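## Task

Take the parts organiser off the rectangle it currently rests on and set it down inside the orange rectangle. It counts only if it ends up completely within that rectangle, at rest, flat (on its broad face if it has one), and not in contact with any other object. While it is neither nearly all on a rectangle nor held securely, it must not rest on, slide along or repeatedly bump the table or items on it, or the attempt fails. It must stay put without the robot holding it; release it and pull the gripper away at the end.

## Robot and tools

ROBOT AND FRAME. Two arms, left_arm and right_arm, each with six joints (waist, shoulder, elbow, wrist pitch, wrist yaw, wrist roll) and a two-finger gripper. The shared world frame has its origin on the tabletop midway between the arm bases; +x points out across the table, +z points up, and left_arm sits on the +y side (the names do not refer to image sides). On each gripper the fingers extend along its own +z and close along its own y; the reported hand point lies between the finger pads, roughly 1 cm short of the tips. Printed hand positions get less accurate at long reach.

ROW FORMAT (used by execute_actions and move). A row is one flat list of 14 numbers, each in [-1, 1], always covering both arms: left_arm waist, shoulder, elbow, wrist pitch, wrist yaw, wrist roll, grip, then the same seven for right_arm. The six joint numbers are scaled offsets, not poses: 1.0 equals 1.202 rad for the waist, 1.258 for the shoulder, 1.238 for the elbow, 2.073 for wrist pitch and 2.022 for wrist yaw and wrist roll. The grip number is absolute: +1 fully open, -1 closed. Stated joint ranges (rad): waist -2.618 to 3.054, shoulder 0.000 to 3.142, elbow 0.000 to 3.142, wrist pitch -1.571 to 1.571, wrist yaw -1.571 to 1.571, wrist roll -2.094 to 2.094; true ends may differ by 0.036 rad.

execute_actions(actions): a list of actions run in sequence; an empty list only returns state and images. Each action is a table of 1 to 15 rows, one row per 1/30 s control step; if fewer than 15 rows are given, the last row repeats to fill the action. Joint offsets in every row of an action are taken from the joint angles at the start of that action, not from the previous row (for a call's first action, from the last reported angles). If an action would push a joint more than 0.036 rad beyond its range end, that action is rejected for both arms; if the first action fails this, or any action is malformed, the whole call does nothing. A joint driven onto its real end stops there and the result may print "joint sent to its limit".

move(target, speed, blocking): target is one 14-number row; its joint offsets are counted from the "Joint positions" in the latest result that printed them. Grip numbers are applied at once. All joints travel along paths that finish together, so the hand traces a curve. speed (rad/s, 0.01 to 2, default 0.5) caps the joint with the longest way to go; paths last between 0.5 and 10 s and are cut off at 10 s. Moves do not avoid obstacles or the other arm, and faster contact hits harder; aiming far beyond a contact presses harder. The result adds a "move:" line giving the ending (done, off_target, moving, held, fault), limits=held or limits=none, and each arm's joint furthest from target. With blocking=false the call returns after 0.5 s while motion continues; use wait or stop before sending further rows or moves.

wait(seconds): 0 to 10; arms keep their last command and an ongoing move continues. stop(): brakes a running move (needs some distance; fingers continue). zoom_image(camera, region): region [x0, y0, x1, y1] in pixels of that camera's last image, at most 504 by 504. finished_scene(scene): pass the current scene's number to end it; irreversible, and the result reports success and gives the next task.

RESULTS. A state line gives each hand's position (m) and orientation quaternion (w, x, y, z). Joint positions (rad) end with the gripper opening in metres (0.093 open down to 0.000 closed), plus Joint velocities and "Joint targets" (angles currently being driven toward). grip_measured is the gripper motor on the -1..+1 scale. "joint command not followed" means a clearance check altered some joint targets. FAULT, MOTOR HOT (from 75 °C) and OVER-TEMPERATURE FAULT lines report stops: at 90 °C the arm halts for 10 s, at 100 °C it goes limp and drops.

MOTION DETAILS. Each joint target is held within a lead of its measured angle (waist 0.202, shoulder 0.258, elbow 0.238, wrist pitch 0.573, wrist yaw and roll 0.522 rad), and targets that would move the hand over 70 mm from where it is are scaled back, so big changes take several actions; re-send any unfinished remainder. Friction can leave a joint up to 0.031 rad short, and smaller commands may not move it.

GRIPPING. Pads touch at about -0.94; each mm of object width adds about 0.0208. Commanding below the object's width reading squeezes harder, up to roughly 50 to 62 N per pad. Keep sending the same grip number to keep holding. grip_measured can carry a fixed offset up to 0.02; opening readings up to about 1 mm.

CAMERAS. cam_high (overhead, about 1.1 m above the table), cam_low (low, from the far side near x 1.65, y 0.55), cam_left_wrist and cam_right_wrist (on the hands), all 504x504, with pinhole+radial calibration supplied; actual poses may be off by a few degrees and millimetres.

AVOID. Dropping or dragging the organiser across the table, knocking anything off the table, slams or hard pushes, and arms colliding or pressing each other. Loose objects may occasionally be nudged by outside pushes. Long holding heats motors.

Each tool is called after "Call:" in YAML: its name, and indented under it one key for each argument.

## Session

Call:
execute_actions:
  actions: []

Scene clock: 0.00 s.
left_arm: end_effector_position=(+0.2526, -0.1352, +0.1035) grip_measured=+0.996 end_effector_quat_wxyz=(+0.333, +0.328, +0.754, -0.461) | right_arm: end_effector_position=(+0.3564, -0.3512, +0.1172) grip_measured=+1.000 end_effector_quat_wxyz=(+0.004, +0.035, +0.948, -0.316)
Joint names: [waist, shoulder, elbow, wrist pitch, wrist yaw, wrist roll]
Joint positions: left_arm=[-1.049  1.918  0.929  0.609  0.311 -0.414  0.093] | right_arm=[ 0.212  2.045  1.708 -1.465  0.606  0.44   0.093]
Joint velocities: left_arm=[-0.002  0.007  0.027 -0.022  0.007 -0.037 -0.001] | right_arm=[-0.002  0.002  0.002 -0.022 -0.066 -0.051  0.   ]
Joint targets: left_arm=[-1.049 1.918 0.929 0.609 0.311 -0.414] | right_arm=[0.212 2.045 1.708 -1.465 0.606 0.440]

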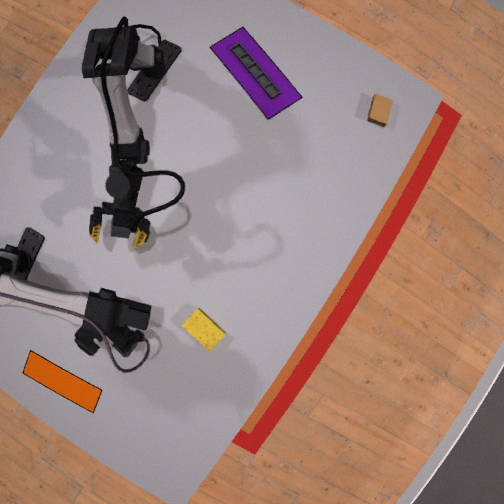

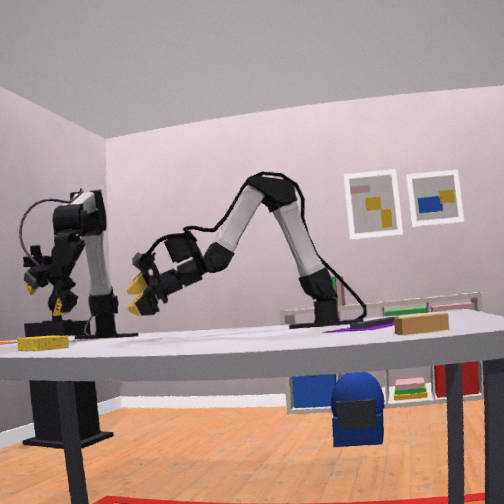

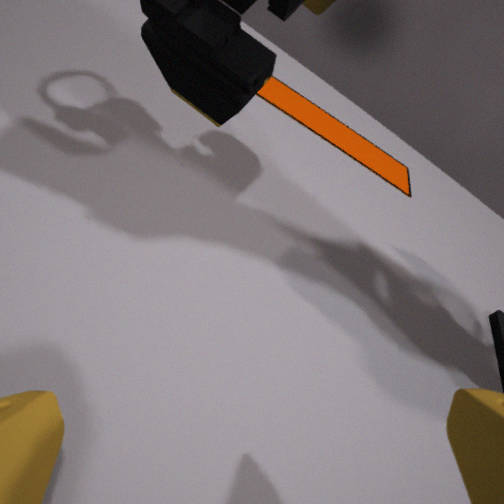

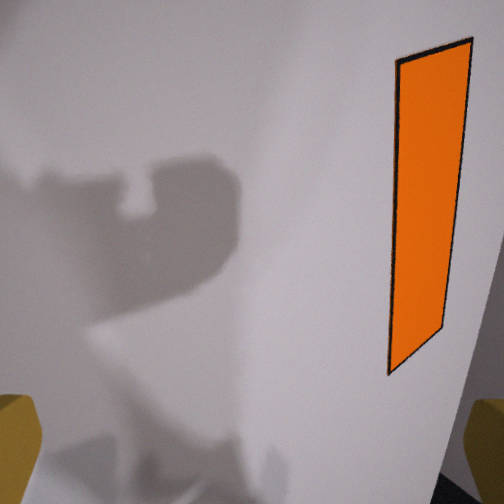

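Call:
zoom_image:
  camera: "cam_high"
  region: [190, 10, 320, 140]

Call:
zoom_image:
  camera: "cam_low"
  region: [280, 270, 460, 360]

Region (190, 10, 320, 140) of cam_high's 504x504 image, scaled by 3.877, with more detail than that image has.

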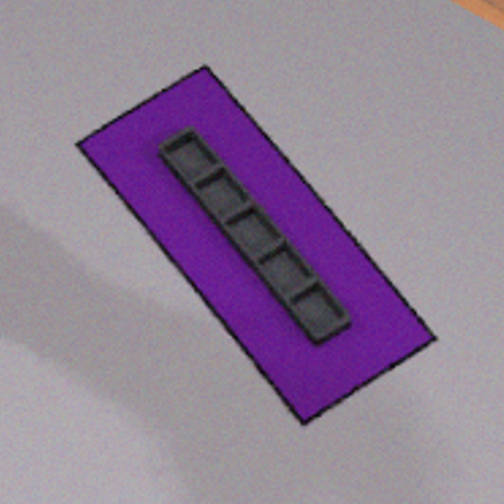

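Region (280, 270, 460, 360) of cam_low's 504x504 image, scaled by 2.800, with more detail than that image has.

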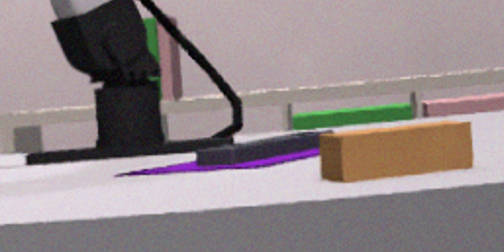

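Call:
move:
  target: [1.0,-0.113,0.418,-0.892,-0.154,0.205,1,-0.6,-0.214,-0.211,0.108,-0.3,-0.218,1]
  speed: 1.0

Scene clock: 25.63 s.
left_arm: end_effector_position=(+0.3442, +0.3845, +0.0949) grip_measured=+0.996 end_effector_quat_wxyz=(-0.018, -0.092, +0.996, -0.005) | right_arm: end_effector_position=(+0.2968, -0.4936, +0.1042) grip_measured=+1.000 end_effector_quat_wxyz=(-0.011, +0.213, +0.977, -0.001)
Joint names: [waist, shoulder, elbow, wrist pitch, wrist yaw, wrist roll]
Joint positions: left_arm=[ 0.151  1.796  1.422 -1.234  0.007 -0.006  0.093] | right_arm=[-0.505  1.798  1.462 -1.256  0.006  0.006  0.093]
Joint velocities: left_arm=[ 0.012 -0.012  0.007  0.022  0.022 -0.066  0.001] | right_arm=[-0.002  0.007 -0.007 -0.037  0.037 -0.022  0.   ]
Joint targets: left_arm=[0.153 1.776 1.447 -1.239 0.000 0.001] | right_arm=[-0.509 1.776 1.447 -1.241 -0.001 -0.001]
move: off_target (left_arm, right_arm); limits=none; left_arm: farthest joint: the elbow, 0.025 radians from its target (0.517 radians at the start); right_arm: farthest joint: the shoulder, 0.022 radians from its target (0.269 radians at the start)
camera_calibration (this result's frames):
cam_left_wrist: T_world_to_cam=[[0.194461, -0.980802, 0.0145467, 0.309021], [-0.882744, -0.168514, 0.438595, 0.373493], [-0.427724, -0.0981308, -0.898567, 0.35535], [0, 0, 0, 1]] pos_world=[0.421597, 0.400899, 0.150998]
cam_right_wrist: T_world_to_cam=[[-0.420811, -0.907131, -0.00555825, -0.322786], [-0.819473, 0.377505, 0.431225, 0.425529], [-0.389079, 0.186019, -0.902227, 0.383056], [0, 0, 0, 1]] pos_world=[0.361916, -0.524704, 0.160311]

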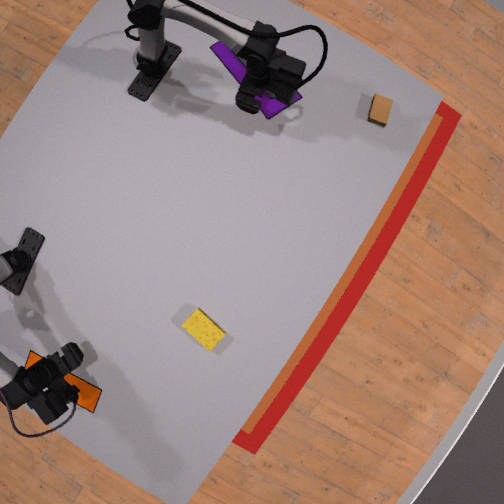

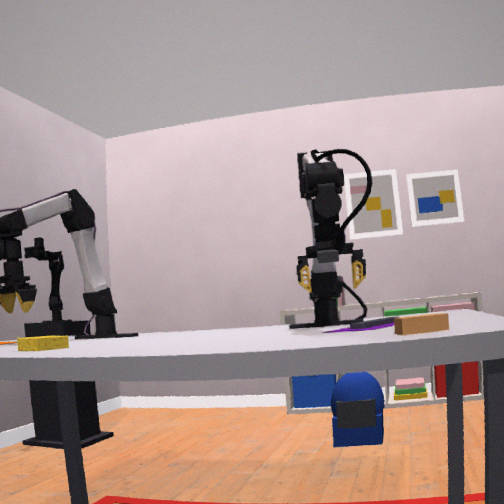

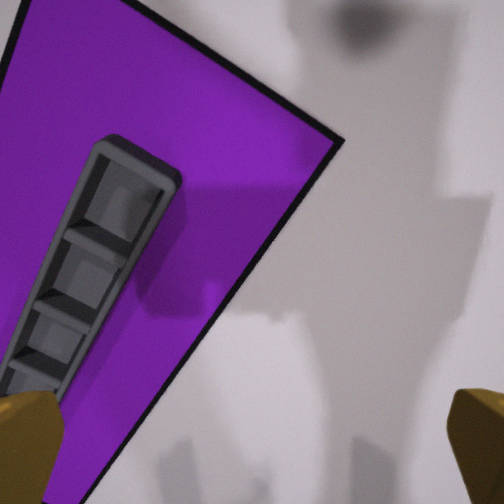

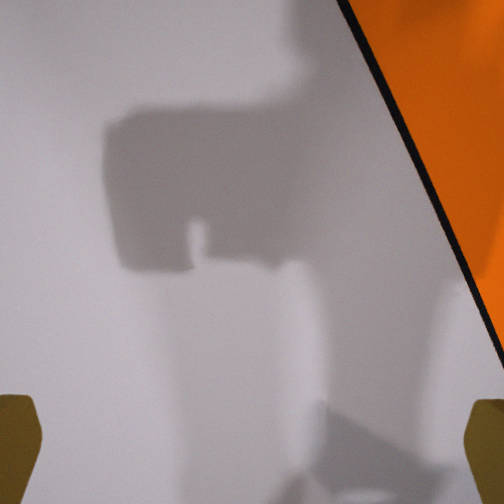

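Call:
move:
  target: [0.116,0.062,0.01,0.062,0,0.335,1,0,0,0,0,0,0,1]
  speed: 0.8

Scene clock: 40.40 s.
left_arm: end_effector_position=(+0.3598, +0.4334, +0.0755) grip_measured=+0.996 end_effector_quat_wxyz=(+0.010, +0.177, +0.984, +0.002) | right_arm: end_effector_position=(+0.2968, -0.4935, +0.1042) grip_measured=+1.000 end_effector_quat_wxyz=(-0.011, +0.213, +0.977, -0.001)
Joint names: [waist, shoulder, elbow, wrist pitch, wrist yaw, wrist roll]
Joint positions: left_arm=[ 0.283  1.857  1.422 -1.116  0.007  0.665  0.093] | right_arm=[-0.505  1.798  1.462 -1.256  0.006  0.006  0.093]
Joint velocities: left_arm=[-0.002 -0.012  0.017 -0.007  0.007 -0.022  0.   ] | right_arm=[ 0.002 -0.007 -0.007  0.051  0.007 -0.037  0.   ]
Joint targets: left_arm=[0.291 1.874 1.434 -1.105 0.007 0.672] | right_arm=[-0.505 1.798 1.462 -1.256 0.006 0.007]
move: done; limits=none; left_arm: farthest joint: the shoulder, 0.017 radians from its target (0.078 radians at the start); right_arm: farthest joint: the waist, 0.000 radians from its target (0.000 radians at the start)
camera_calibration (this result's frames):
cam_left_wrist: T_world_to_cam=[[-0.337631, -0.941277, 0.00182074, 0.529524], [-0.867831, 0.312034, 0.386657, 0.19425], [-0.364519, 0.128967, -0.922222, 0.230011], [0, 0, 0, 1]] pos_world=[0.431203, 0.408152, 0.136049]
cam_right_wrist: T_world_to_cam=[[-0.420817, -0.907126, -0.00593961, -0.322677], [-0.819537, 0.377361, 0.431228, 0.425476], [-0.388937, 0.186336, -0.902223, 0.383169], [0, 0, 0, 1]] pos_world=[0.361934, -0.524665, 0.16031]

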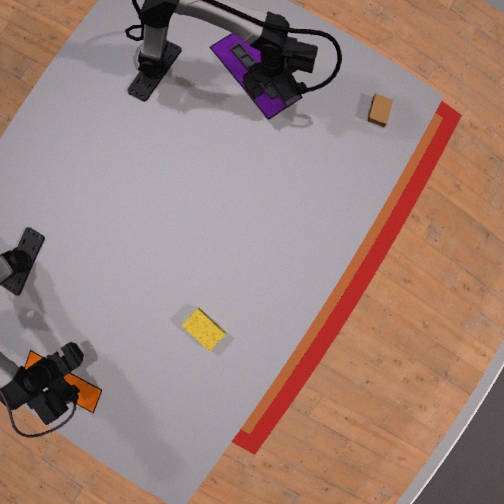

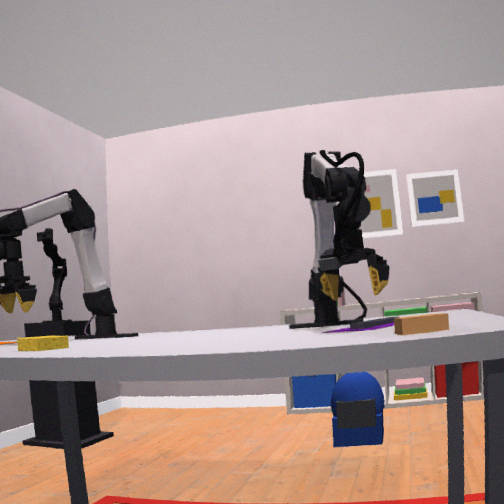

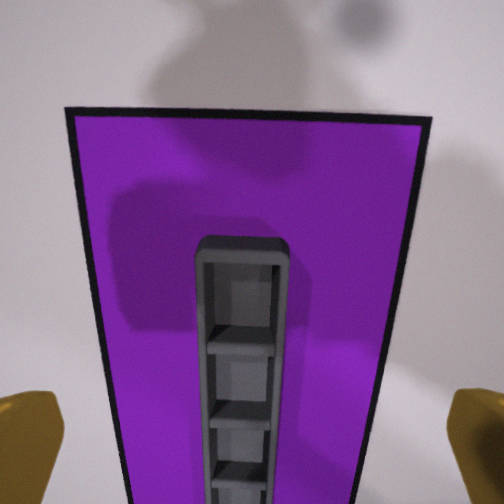

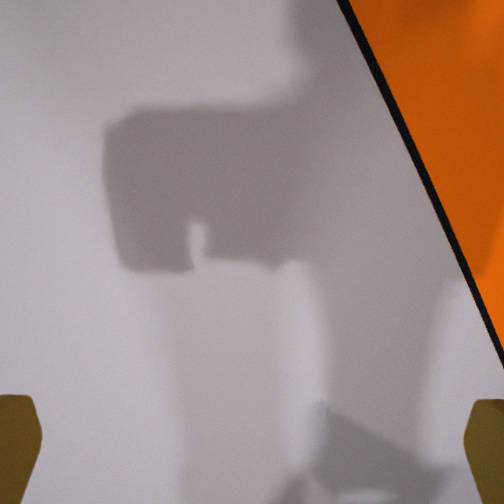

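Call:
move:
  target: [0,0.053,-0.13,0.108,0,0,0.3,0,0,0,0,0,0,1]
  speed: 0.3

Scene clock: 45.67 s.
left_arm: end_effector_position=(+0.3634, +0.4346, +0.0249) grip_measured=+0.302 end_effector_quat_wxyz=(+0.019, +0.177, +0.984, +0.006) | right_arm: end_effector_position=(+0.2968, -0.4935, +0.1042) grip_measured=+1.000 end_effector_quat_wxyz=(-0.011, +0.213, +0.977, -0.001)
Joint names: [waist, shoulder, elbow, wrist pitch, wrist yaw, wrist roll]
Joint positions: left_arm=[ 0.283  1.909  1.28  -0.903  0.007  0.665  0.06 ] | right_arm=[-0.505  1.798  1.462 -1.256  0.006  0.006  0.093]
Joint velocities: left_arm=[-0.007 -0.012 -0.017  0.007  0.007  0.037  0.001] | right_arm=[-0.002 -0.002 -0.017 -0.037 -0.007 -0.081  0.   ]
Joint targets: left_arm=[0.283 1.923 1.260 -0.892 0.007 0.665] | right_arm=[-0.505 1.798 1.462 -1.256 0.006 0.006]
move: done; limits=none; left_arm: farthest joint: the elbow, 0.019 radians from its target (0.161 radians at the start); right_arm: farthest joint: the waist, 0.000 radians from its target (0.000 radians at the start)
camera_calibration (this result's frames):
cam_left_wrist: T_world_to_cam=[[-0.337913, -0.941124, -0.0100336, 0.532243], [-0.874744, 0.31011, 0.372363, 0.220288], [-0.347328, 0.134603, -0.928033, 0.175932], [0, 0, 0, 1]] pos_world=[0.433654, 0.408913, 0.0865842]
cam_right_wrist: T_world_to_cam=[[-0.420817, -0.907126, -0.00593961, -0.322677], [-0.819537, 0.377361, 0.431228, 0.425476], [-0.388937, 0.186336, -0.902223, 0.383169], [0, 0, 0, 1]] pos_world=[0.361934, -0.524665, 0.16031]

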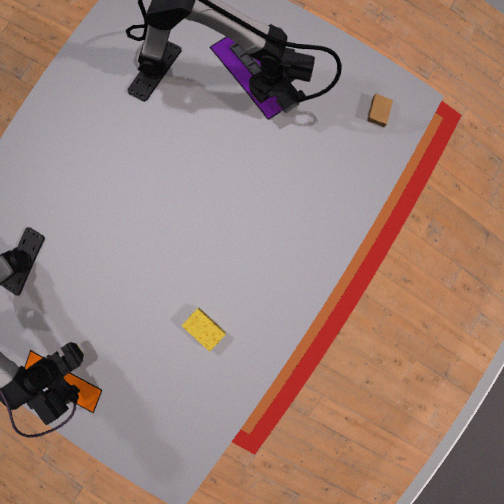

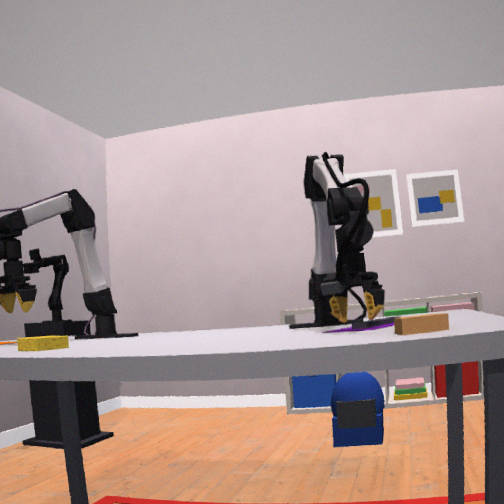

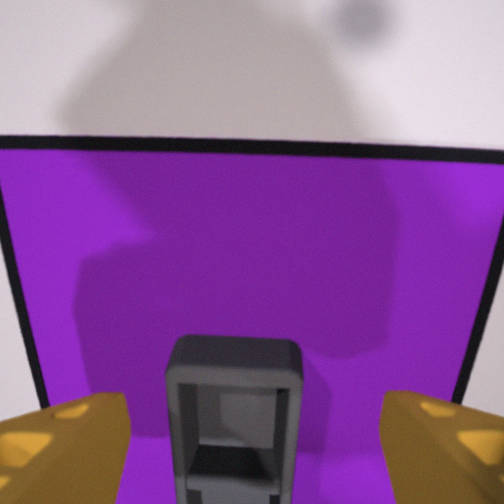

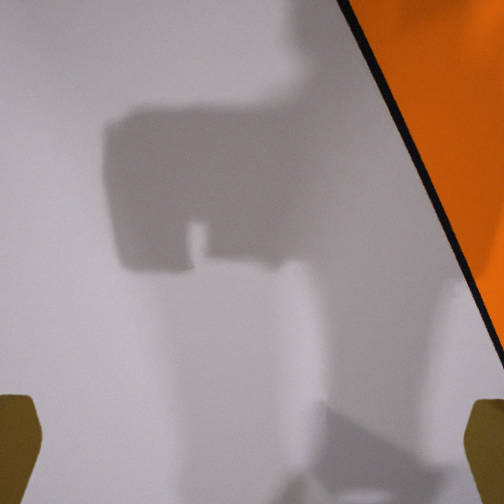

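Lower ~1.2 cm more.

Call:
move:
  target: [0,0.011,-0.056,0.01,0,0,0.3,0,0,0,0,0,0,1]
  speed: 0.15

Call:
zoom_image:
  camera: "cam_low"
  region: [310, 280, 410, 345]

Scene clock: 49.77 s.
left_arm: end_effector_position=(+0.3501, +0.4303, +0.0137) grip_measured=+0.302 end_effector_quat_wxyz=(+0.002, +0.177, +0.984, -0.003) | right_arm: end_effector_position=(+0.2968, -0.4935, +0.1042) grip_measured=+1.000 end_effector_quat_wxyz=(-0.011, +0.213, +0.977, -0.001)
Joint names: [waist, shoulder, elbow, wrist pitch, wrist yaw, wrist roll]
Joint positions: left_arm=[ 0.283  1.909  1.233 -0.894  0.007  0.665  0.06 ] | right_arm=[-0.505  1.798  1.462 -1.256  0.006  0.006  0.093]
Joint velocities: left_arm=[-0.022 -0.012  0.002 -0.007  0.022  0.022 -0.   ] | right_arm=[-0.017 -0.007 -0.007  0.007 -0.037  0.095  0.   ]
Joint targets: left_arm=[0.283 1.923 1.211 -0.883 0.007 0.665] | right_arm=[-0.505 1.798 1.462 -1.256 0.006 0.006]
move: off_target (left_arm); limits=none; left_arm: farthest joint: the elbow, 0.022 radians from its target (0.070 radians at the start); right_arm: farthest joint: the waist, 0.000 radians from its target (0.000 radians at the start)
camera_calibration (this result's frames):
cam_left_wrist: T_world_to_cam=[[-0.337861, -0.941107, 0.0129627, 0.523286], [-0.860853, 0.314559, 0.39998, 0.20699], [-0.380501, 0.123979, -0.916432, 0.177513], [0, 0, 0, 1]] pos_world=[0.42253, 0.40535, 0.0731033]
cam_right_wrist: T_world_to_cam=[[-0.420817, -0.907126, -0.00593961, -0.322677], [-0.819537, 0.377361, 0.431228, 0.425476], [-0.388937, 0.186336, -0.902223, 0.383169], [0, 0, 0, 1]] pos_world=[0.361934, -0.524665, 0.16031]

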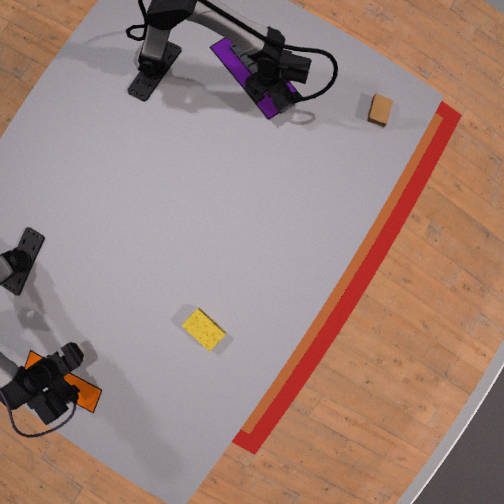

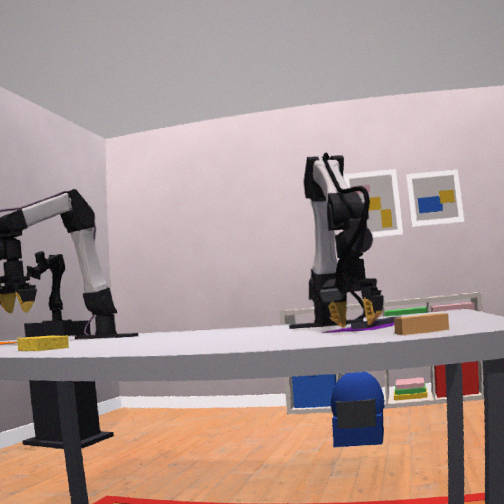

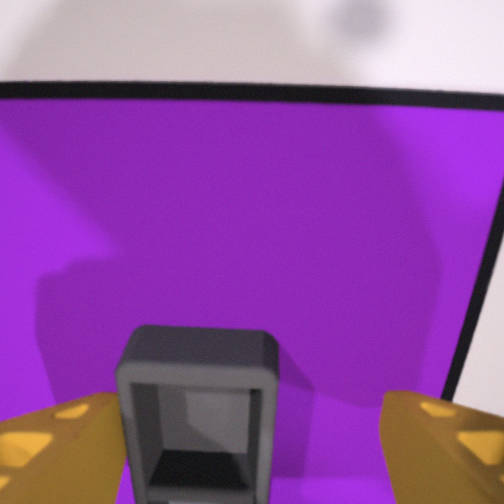

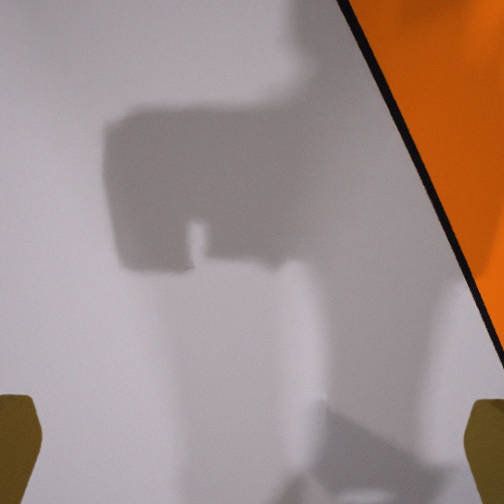

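Region (310, 280, 410, 345) of cam_low's 504x504 image, scaled by 5.040, with more detail than that image has; it fills the top 328 rows of this view, and the rest is white.

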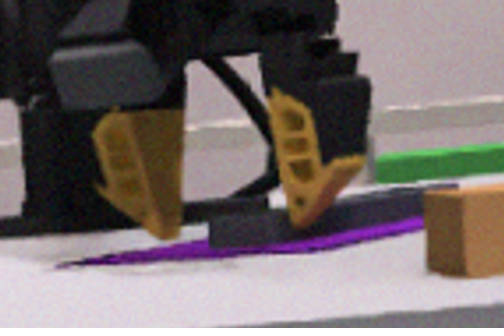

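Call:
move:
  target: [0.035,0.011,-0.018,0.005,0,0.01,0.3,0,0,0,0,0,0,1]
  speed: 0.15

Call:
move:
  target: [0,0,0,0,0,0,-0.6,0,0,0,0,0,0,1]

Call:
move:
  target: [0,-0.06,0.17,-0.135,0,0,-0.6,0,0,0,0,0,0,1]
  speed: 0.3

Scene clock: 57.70 s.
left_arm: end_effector_position=(+0.3466, +0.4411, +0.0137) grip_measured=+0.302 end_effector_quat_wxyz=(+0.002, +0.167, +0.986, -0.003) | right_arm: end_effector_position=(+0.2968, -0.4935, +0.1042) grip_measured=+1.000 end_effector_quat_wxyz=(-0.011, +0.213, +0.977, -0.001)
Joint names: [waist, shoulder, elbow, wrist pitch, wrist yaw, wrist roll]
Joint positions: left_arm=[ 0.316  1.909  1.233 -0.893  0.007  0.679  0.06 ] | right_arm=[-0.505  1.798  1.462 -1.256  0.006  0.006  0.093]
Joint velocities: left_arm=[ 0.002 -0.002 -0.012 -0.022  0.11   0.081  0.   ] | right_arm=[-0.007 -0.002  0.002  0.007 -0.051 -0.095  0.   ]
Joint targets: left_arm=[0.325 1.923 1.210 -0.883 0.007 0.685] | right_arm=[-0.505 1.798 1.462 -1.256 0.006 0.006]
move: off_target (left_arm); limits=none; left_arm: farthest joint: the elbow, 0.022 radians from its target (0.022 radians at the start); right_arm: farthest joint: the waist, 0.000 radians from its target (0.000 radians at the start)
camera_calibration (this result's frames):
cam_left_wrist: T_world_to_cam=[[-0.318771, -0.947747, 0.0126564, 0.528529], [-0.867213, 0.29702, 0.399651, 0.210541], [-0.382527, 0.116421, -0.91658, 0.178886], [0, 0, 0, 1]] pos_world=[0.419492, 0.417551, 0.0731314]
cam_right_wrist: T_world_to_cam=[[-0.420817, -0.907126, -0.00593961, -0.322677], [-0.819537, 0.377361, 0.431228, 0.425476], [-0.388937, 0.186336, -0.902223, 0.383169], [0, 0, 0, 1]] pos_world=[0.361934, -0.524665, 0.16031]

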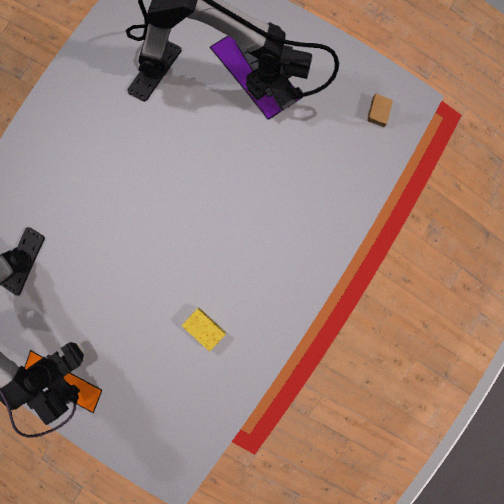

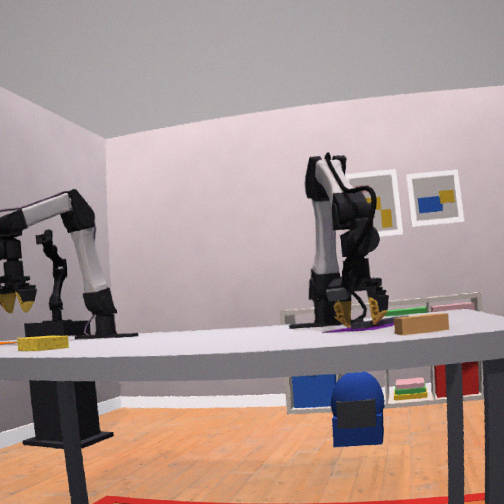

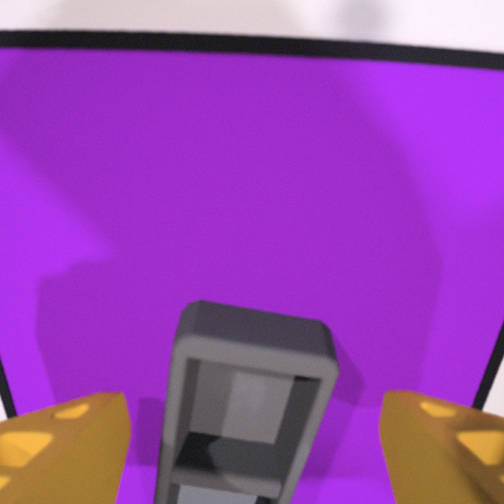

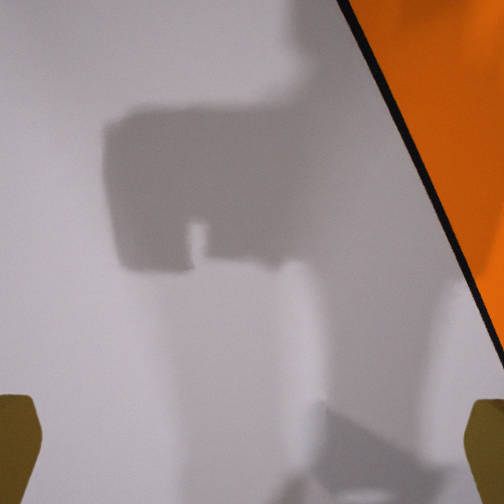

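Scene clock: 58.20 s.
left_arm: end_effector_position=(+0.3465, +0.4412, +0.0137) grip_measured=-0.364 end_effector_quat_wxyz=(+0.002, +0.167, +0.986, -0.002) | right_arm: end_effector_position=(+0.2968, -0.4935, +0.1042) grip_measured=+1.000 end_effector_quat_wxyz=(-0.011, +0.213, +0.977, -0.001)
Joint names: [waist, shoulder, elbow, wrist pitch, wrist yaw, wrist roll]
Joint positions: left_arm=[ 0.316  1.909  1.233 -0.893  0.006  0.679  0.028] | right_arm=[-0.505  1.798  1.462 -1.256  0.006  0.006  0.093]
Joint velocities: left_arm=[ 0.012  0.002 -0.002 -0.022 -0.051 -0.037 -0.   ] | right_arm=[-0.007 -0.012 -0.007 -0.007  0.007 -0.051  0.   ]
Joint targets: left_arm=[0.316 1.909 1.233 -0.893 0.007 0.678] | right_arm=[-0.505 1.798 1.462 -1.256 0.006 0.006]
move: done; limits=none; left_arm: farthest joint: the wrist yaw, 0.001 radians from its target (0.000 radians at the start); right_arm: farthest joint: the waist, 0.000 radians from its target (0.000 radians at the start)
camera_calibration (this result's frames):
cam_left_wrist: T_world_to_cam=[[-0.318766, -0.947757, 0.0120575, 0.528641], [-0.867111, 0.296732, 0.400087, 0.210553], [-0.382763, 0.117079, -0.916398, 0.178643], [0, 0, 0, 1]] pos_world=[0.419464, 0.417629, 0.0730949]
cam_right_wrist: T_world_to_cam=[[-0.420817, -0.907126, -0.00593961, -0.322677], [-0.819537, 0.377361, 0.431228, 0.425476], [-0.388937, 0.186336, -0.902223, 0.383169], [0, 0, 0, 1]] pos_world=[0.361934, -0.524665, 0.16031]

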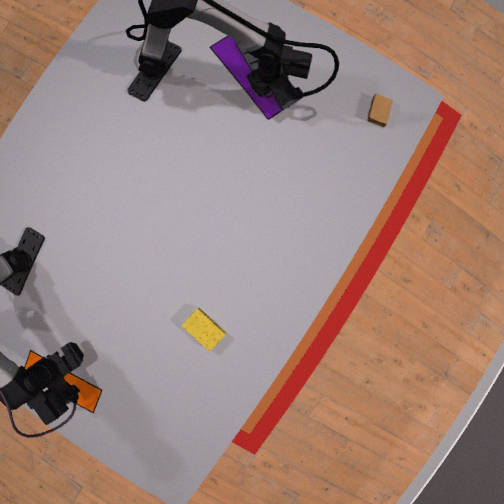

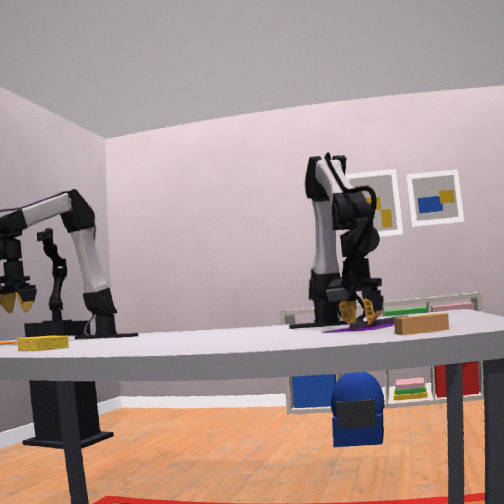

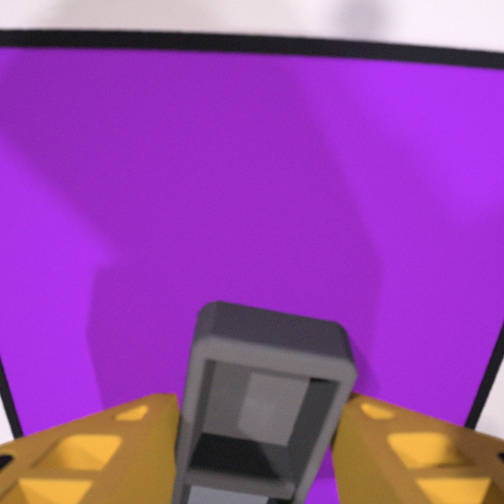

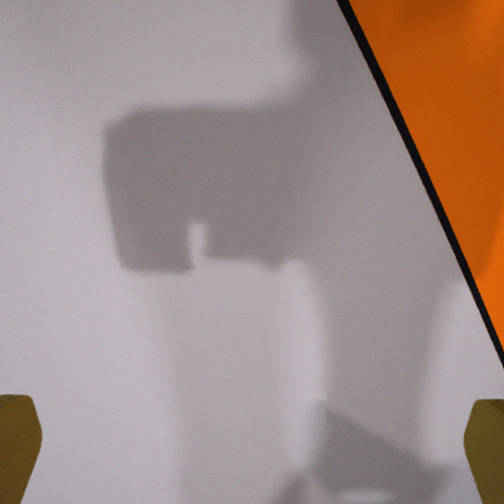

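Scene clock: 59.80 s.
left_arm: end_effector_position=(+0.3442, +0.4403, +0.0753) grip_measured=-0.364 end_effector_quat_wxyz=(-0.012, +0.167, +0.986, -0.010) | right_arm: end_effector_position=(+0.2968, -0.4935, +0.1042) grip_measured=+1.000 end_effector_quat_wxyz=(-0.011, +0.213, +0.977, -0.001)
Joint names: [waist, shoulder, elbow, wrist pitch, wrist yaw, wrist roll]
Joint positions: left_arm=[ 0.316  1.855  1.418 -1.164  0.006  0.679  0.028] | right_arm=[-0.505  1.798  1.462 -1.256  0.006  0.006  0.093]
Joint velocities: left_arm=[ 0.002 -0.012 -0.007 -0.11   0.051 -0.066 -0.   ] | right_arm=[-0.012  0.002 -0.007 -0.022  0.051 -0.022  0.   ]
Joint targets: left_arm=[0.316 1.833 1.443 -1.173 0.006 0.679] | right_arm=[-0.505 1.798 1.462 -1.256 0.006 0.006]
move: off_target (left_arm); limits=none; left_arm: farthest joint: the elbow, 0.025 radians from its target (0.211 radians at the start); right_arm: farthest joint: the waist, 0.000 radians from its target (0.000 radians at the start)
camera_calibration (this result's frames):
cam_left_wrist: T_world_to_cam=[[-0.318115, -0.947523, 0.0316585, 0.52456], [-0.854847, 0.301119, 0.422569, 0.176264], [-0.409927, 0.107362, -0.905778, 0.24718], [0, 0, 0, 1]] pos_world=[0.418875, 0.417419, 0.1328]
cam_right_wrist: T_world_to_cam=[[-0.420817, -0.907126, -0.00593961, -0.322677], [-0.819537, 0.377361, 0.431228, 0.425476], [-0.388937, 0.186336, -0.902223, 0.383169], [0, 0, 0, 1]] pos_world=[0.361934, -0.524665, 0.16031]

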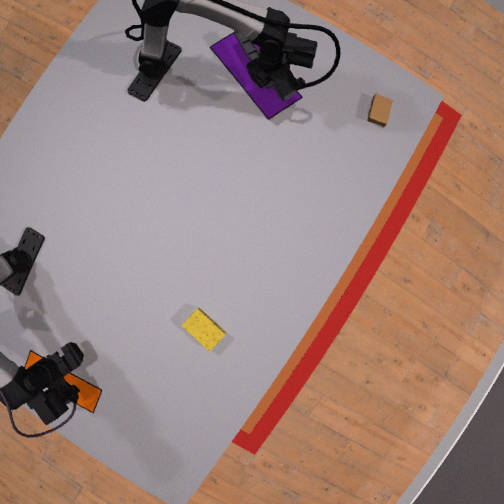

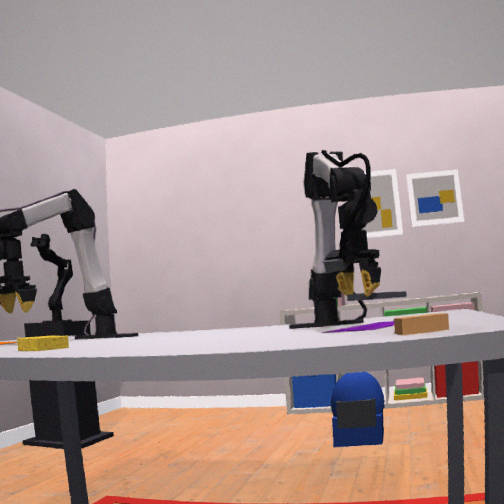

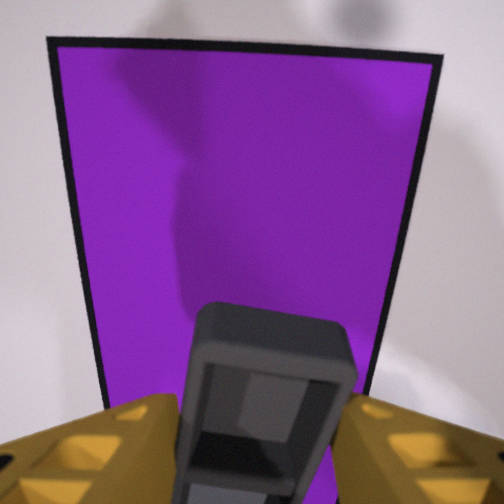

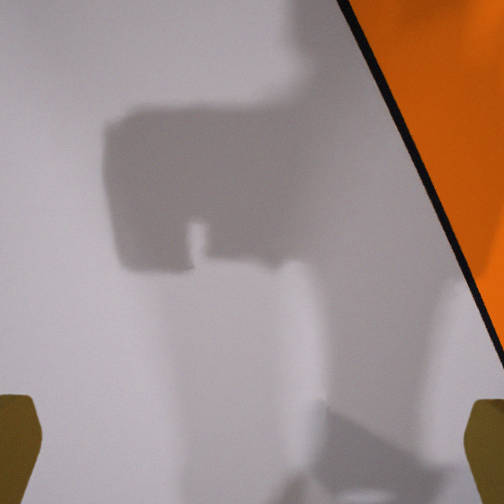

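Call:
move:
  target: [-0.887,0.1,0.16,-0.008,0,-1.0,-0.6,0.8,0.055,0.24,-0.087,0,-0.206,1]
  speed: 0.7

Call:
move:
  target: [0,0,0.015,0,0,-0.32,-0.6,0.1,0,0.015,0,0,0,0.6]
  speed: 0.6

Scene clock: 70.60 s.
left_arm: end_effector_position=(+0.3115, +0.0796, +0.0809) grip_measured=-0.363 end_effector_quat_wxyz=(+0.003, -0.303, +0.953, -0.011) | right_arm: end_effector_position=(+0.3030, -0.1802, +0.1589) grip_measured=+1.000 end_effector_quat_wxyz=(+0.020, -0.453, +0.891, -0.002)
Joint names: [waist, shoulder, elbow, wrist pitch, wrist yaw, wrist roll]
Joint positions: left_arm=[-0.748  1.964  1.588 -1.173  0.006 -1.337  0.028] | right_arm=[ 0.454  1.848  1.741 -1.426  0.006 -0.403  0.093]
Joint velocities: left_arm=[-0.022 -0.022 -0.007 -0.007 -0.066  0.037  0.   ] | right_arm=[-0.012 -0.017  0.007  0.022  0.022 -0.051  0.   ]
Joint targets: left_arm=[-0.750 1.981 1.616 -1.181 0.006 -1.343] | right_arm=[0.456 1.867 1.759 -1.436 0.006 -0.410]
move: off_target (left_arm); limits=none; left_arm: farthest joint: the elbow, 0.028 radians from its target (0.198 radians at the start); right_arm: farthest joint: the shoulder, 0.020 radians from its target (0.069 radians at the start)
camera_calibration (this result's frames):
cam_left_wrist: T_world_to_cam=[[0.586394, -0.809418, 0.0313729, -0.120526], [-0.74764, -0.525921, 0.405513, 0.288443], [-0.31173, -0.261246, -0.913551, 0.27695], [0, 0, 0, 1]] pos_world=[0.372661, 0.126495, 0.139822]
cam_right_wrist: T_world_to_cam=[[0.804689, -0.593631, 0.00877868, -0.352684], [-0.551459, -0.741883, 0.381447, 0.0137863], [-0.219926, -0.311787, -0.924349, 0.239066], [0, 0, 0, 1]] pos_world=[0.343981, -0.124599, 0.218818]

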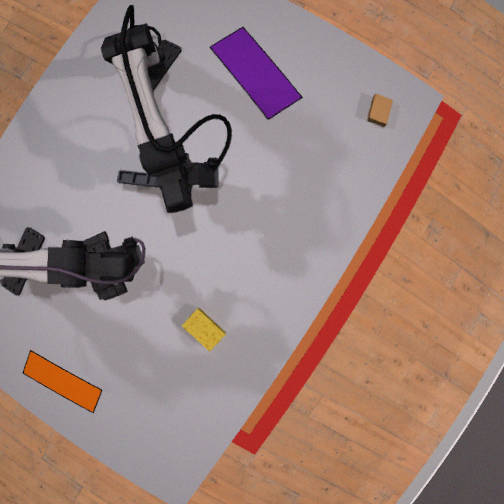

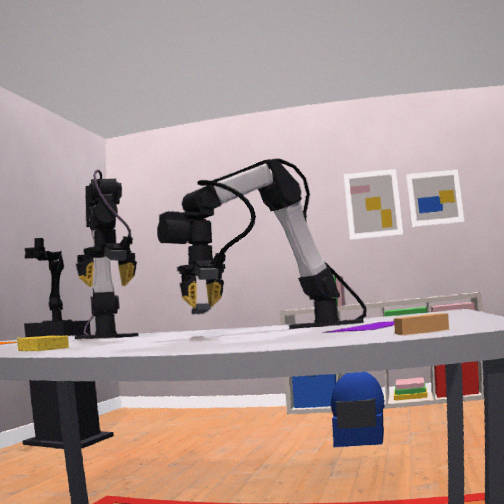

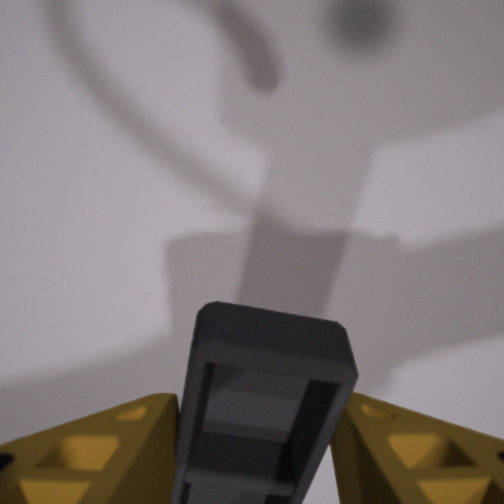

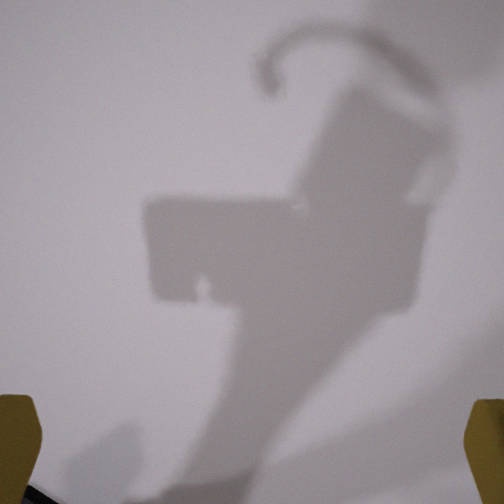

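Scene clock: 72.50 s.
left_arm: end_effector_position=(+0.3115, +0.0796, +0.0809) grip_measured=-0.362 end_effector_quat_wxyz=(-0.001, -0.588, +0.809, -0.012) | right_arm: end_effector_position=(+0.2808, -0.1470, +0.1589) grip_measured=+0.601 end_effector_quat_wxyz=(+0.020, -0.503, +0.864, -0.001)
Joint names: [waist, shoulder, elbow, wrist pitch, wrist yaw, wrist roll]
Joint positions: left_arm=[-0.748  1.964  1.588 -1.173  0.006 -1.977  0.028] | right_arm=[ 0.568  1.848  1.741 -1.426  0.006 -0.403  0.074]
Joint velocities: left_arm=[-0.022 -0.017 -0.007 -0.007  0.051 -0.037 -0.001] | right_arm=[ 0.002 -0.007 -0.007 -0.051 -0.125 -0.007 -0.   ]
Joint targets: left_arm=[-0.748 1.964 1.607 -1.173 0.006 -1.984] | right_arm=[0.574 1.848 1.760 -1.426 0.006 -0.403]
move: done; limits=none; left_arm: farthest joint: the elbow, 0.018 radians from its target (0.018 radians at the start); right_arm: farthest joint: the elbow, 0.018 radians from its target (0.018 radians at the start)
camera_calibration (this result's frames):
cam_left_wrist: T_world_to_cam=[[0.954085, -0.298388, 0.0261922, -0.275349], [-0.281601, -0.863722, 0.417954, 0.169163], [-0.102089, -0.406139, -0.908091, 0.222743], [0, 0, 0, 1]] pos_world=[0.333083, 0.154413, 0.138781]
cam_right_wrist: T_world_to_cam=[[0.866834, -0.498519, 0.00877868, -0.318556], [-0.463744, -0.79965, 0.381447, -0.00699406], [-0.183139, -0.334722, -0.924349, 0.230815], [0, 0, 0, 1]] pos_world=[0.315163, -0.0871405, 0.218818]

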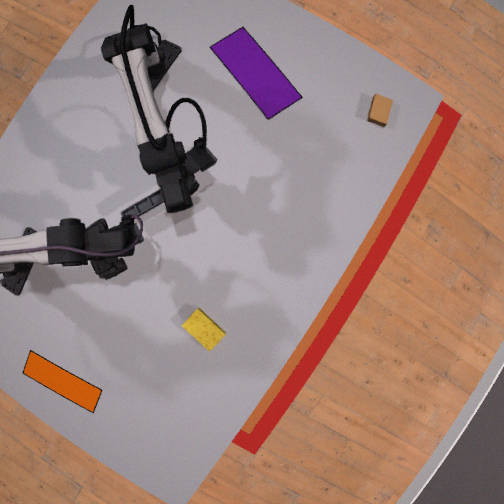

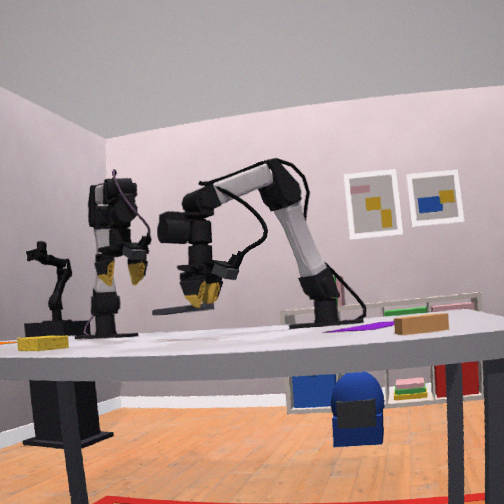

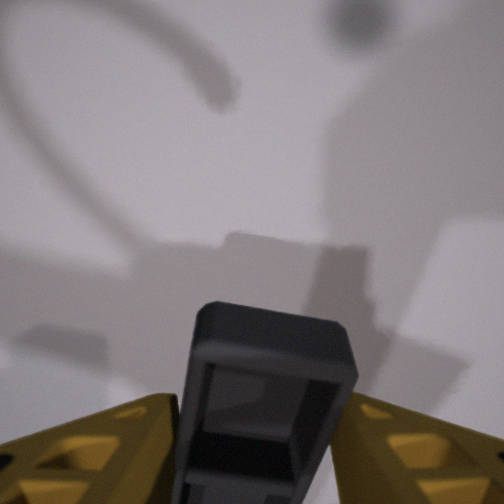

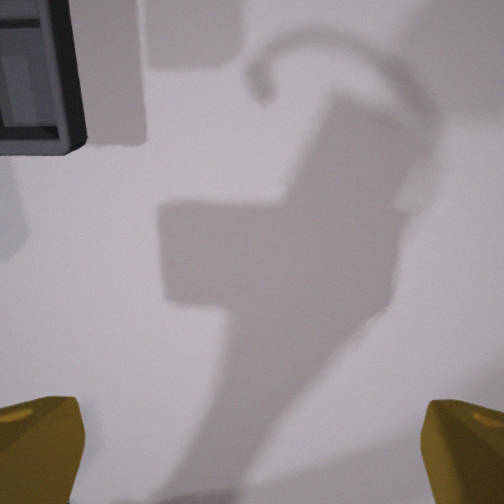

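Call:
move:
  target: [0,0,0.015,0,0,0,-0.6,0.17,0.19,0.19,-0.01,0,0.075,0.6]
  speed: 0.25

Scene clock: 86.77 s.
left_arm: end_effector_position=(+0.3115, +0.0796, +0.0809) grip_measured=-0.362 end_effector_quat_wxyz=(-0.001, -0.588, +0.809, -0.012) | right_arm: end_effector_position=(+0.2654, -0.0570, +0.1338) grip_measured=+0.601 end_effector_quat_wxyz=(+0.010, -0.528, +0.849, -0.000)
Joint names: [waist, shoulder, elbow, wrist pitch, wrist yaw, wrist roll]
Joint positions: left_arm=[-0.748  1.964  1.588 -1.173  0.006 -1.978  0.028] | right_arm=[ 0.771  2.072  1.956 -1.436  0.006 -0.259  0.074]
Joint velocities: left_arm=[ 0.012  0.007 -0.022  0.007 -0.007 -0.081  0.   ] | right_arm=[-0.002 -0.027  0.007 -0.022 -0.007  0.037 -0.   ]
Joint targets: left_arm=[-0.748 1.964 1.607 -1.173 0.006 -1.977] | right_arm=[0.773 2.086 1.976 -1.446 0.006 -0.252]
move: done; limits=none; left_arm: farthest joint: the elbow, 0.018 radians from its target (0.018 radians at the start); right_arm: farthest joint: the elbow, 0.020 radians from its target (0.235 radians at the start)
camera_calibration (this result's frames):
cam_left_wrist: T_world_to_cam=[[0.954199, -0.298024, 0.0261867, -0.275413], [-0.281268, -0.863827, 0.41796, 0.169067], [-0.101941, -0.406183, -0.908088, 0.2227], [0, 0, 0, 1]] pos_world=[0.333055, 0.154422, 0.13878]
cam_right_wrist: T_world_to_cam=[[0.894525, -0.447017, -0.0012262, -0.263278], [-0.409893, -0.821326, 0.396751, 0.049804], [-0.178361, -0.354401, -0.917926, 0.231681], [0, 0, 0, 1]] pos_world=[0.297246, 0.00532361, 0.192583]

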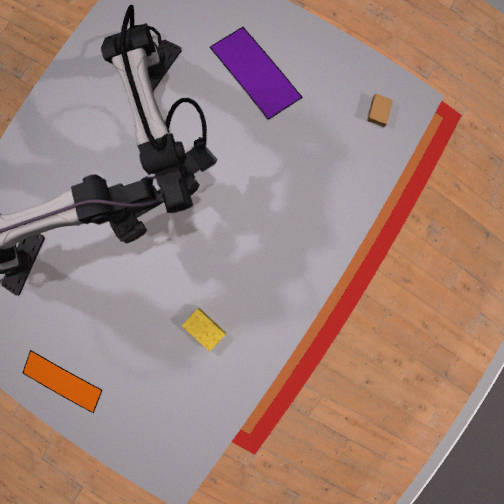

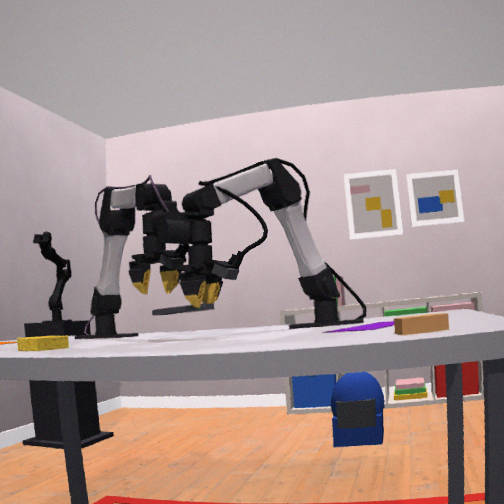

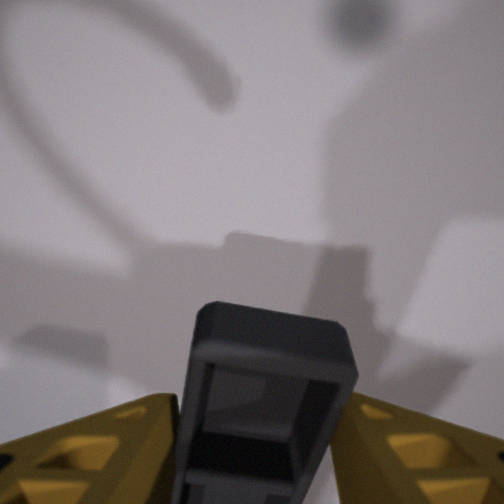

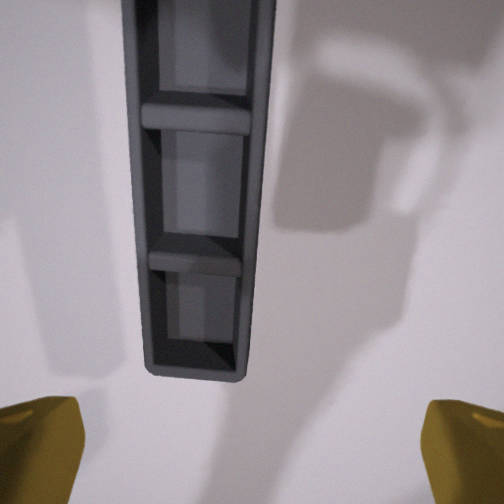

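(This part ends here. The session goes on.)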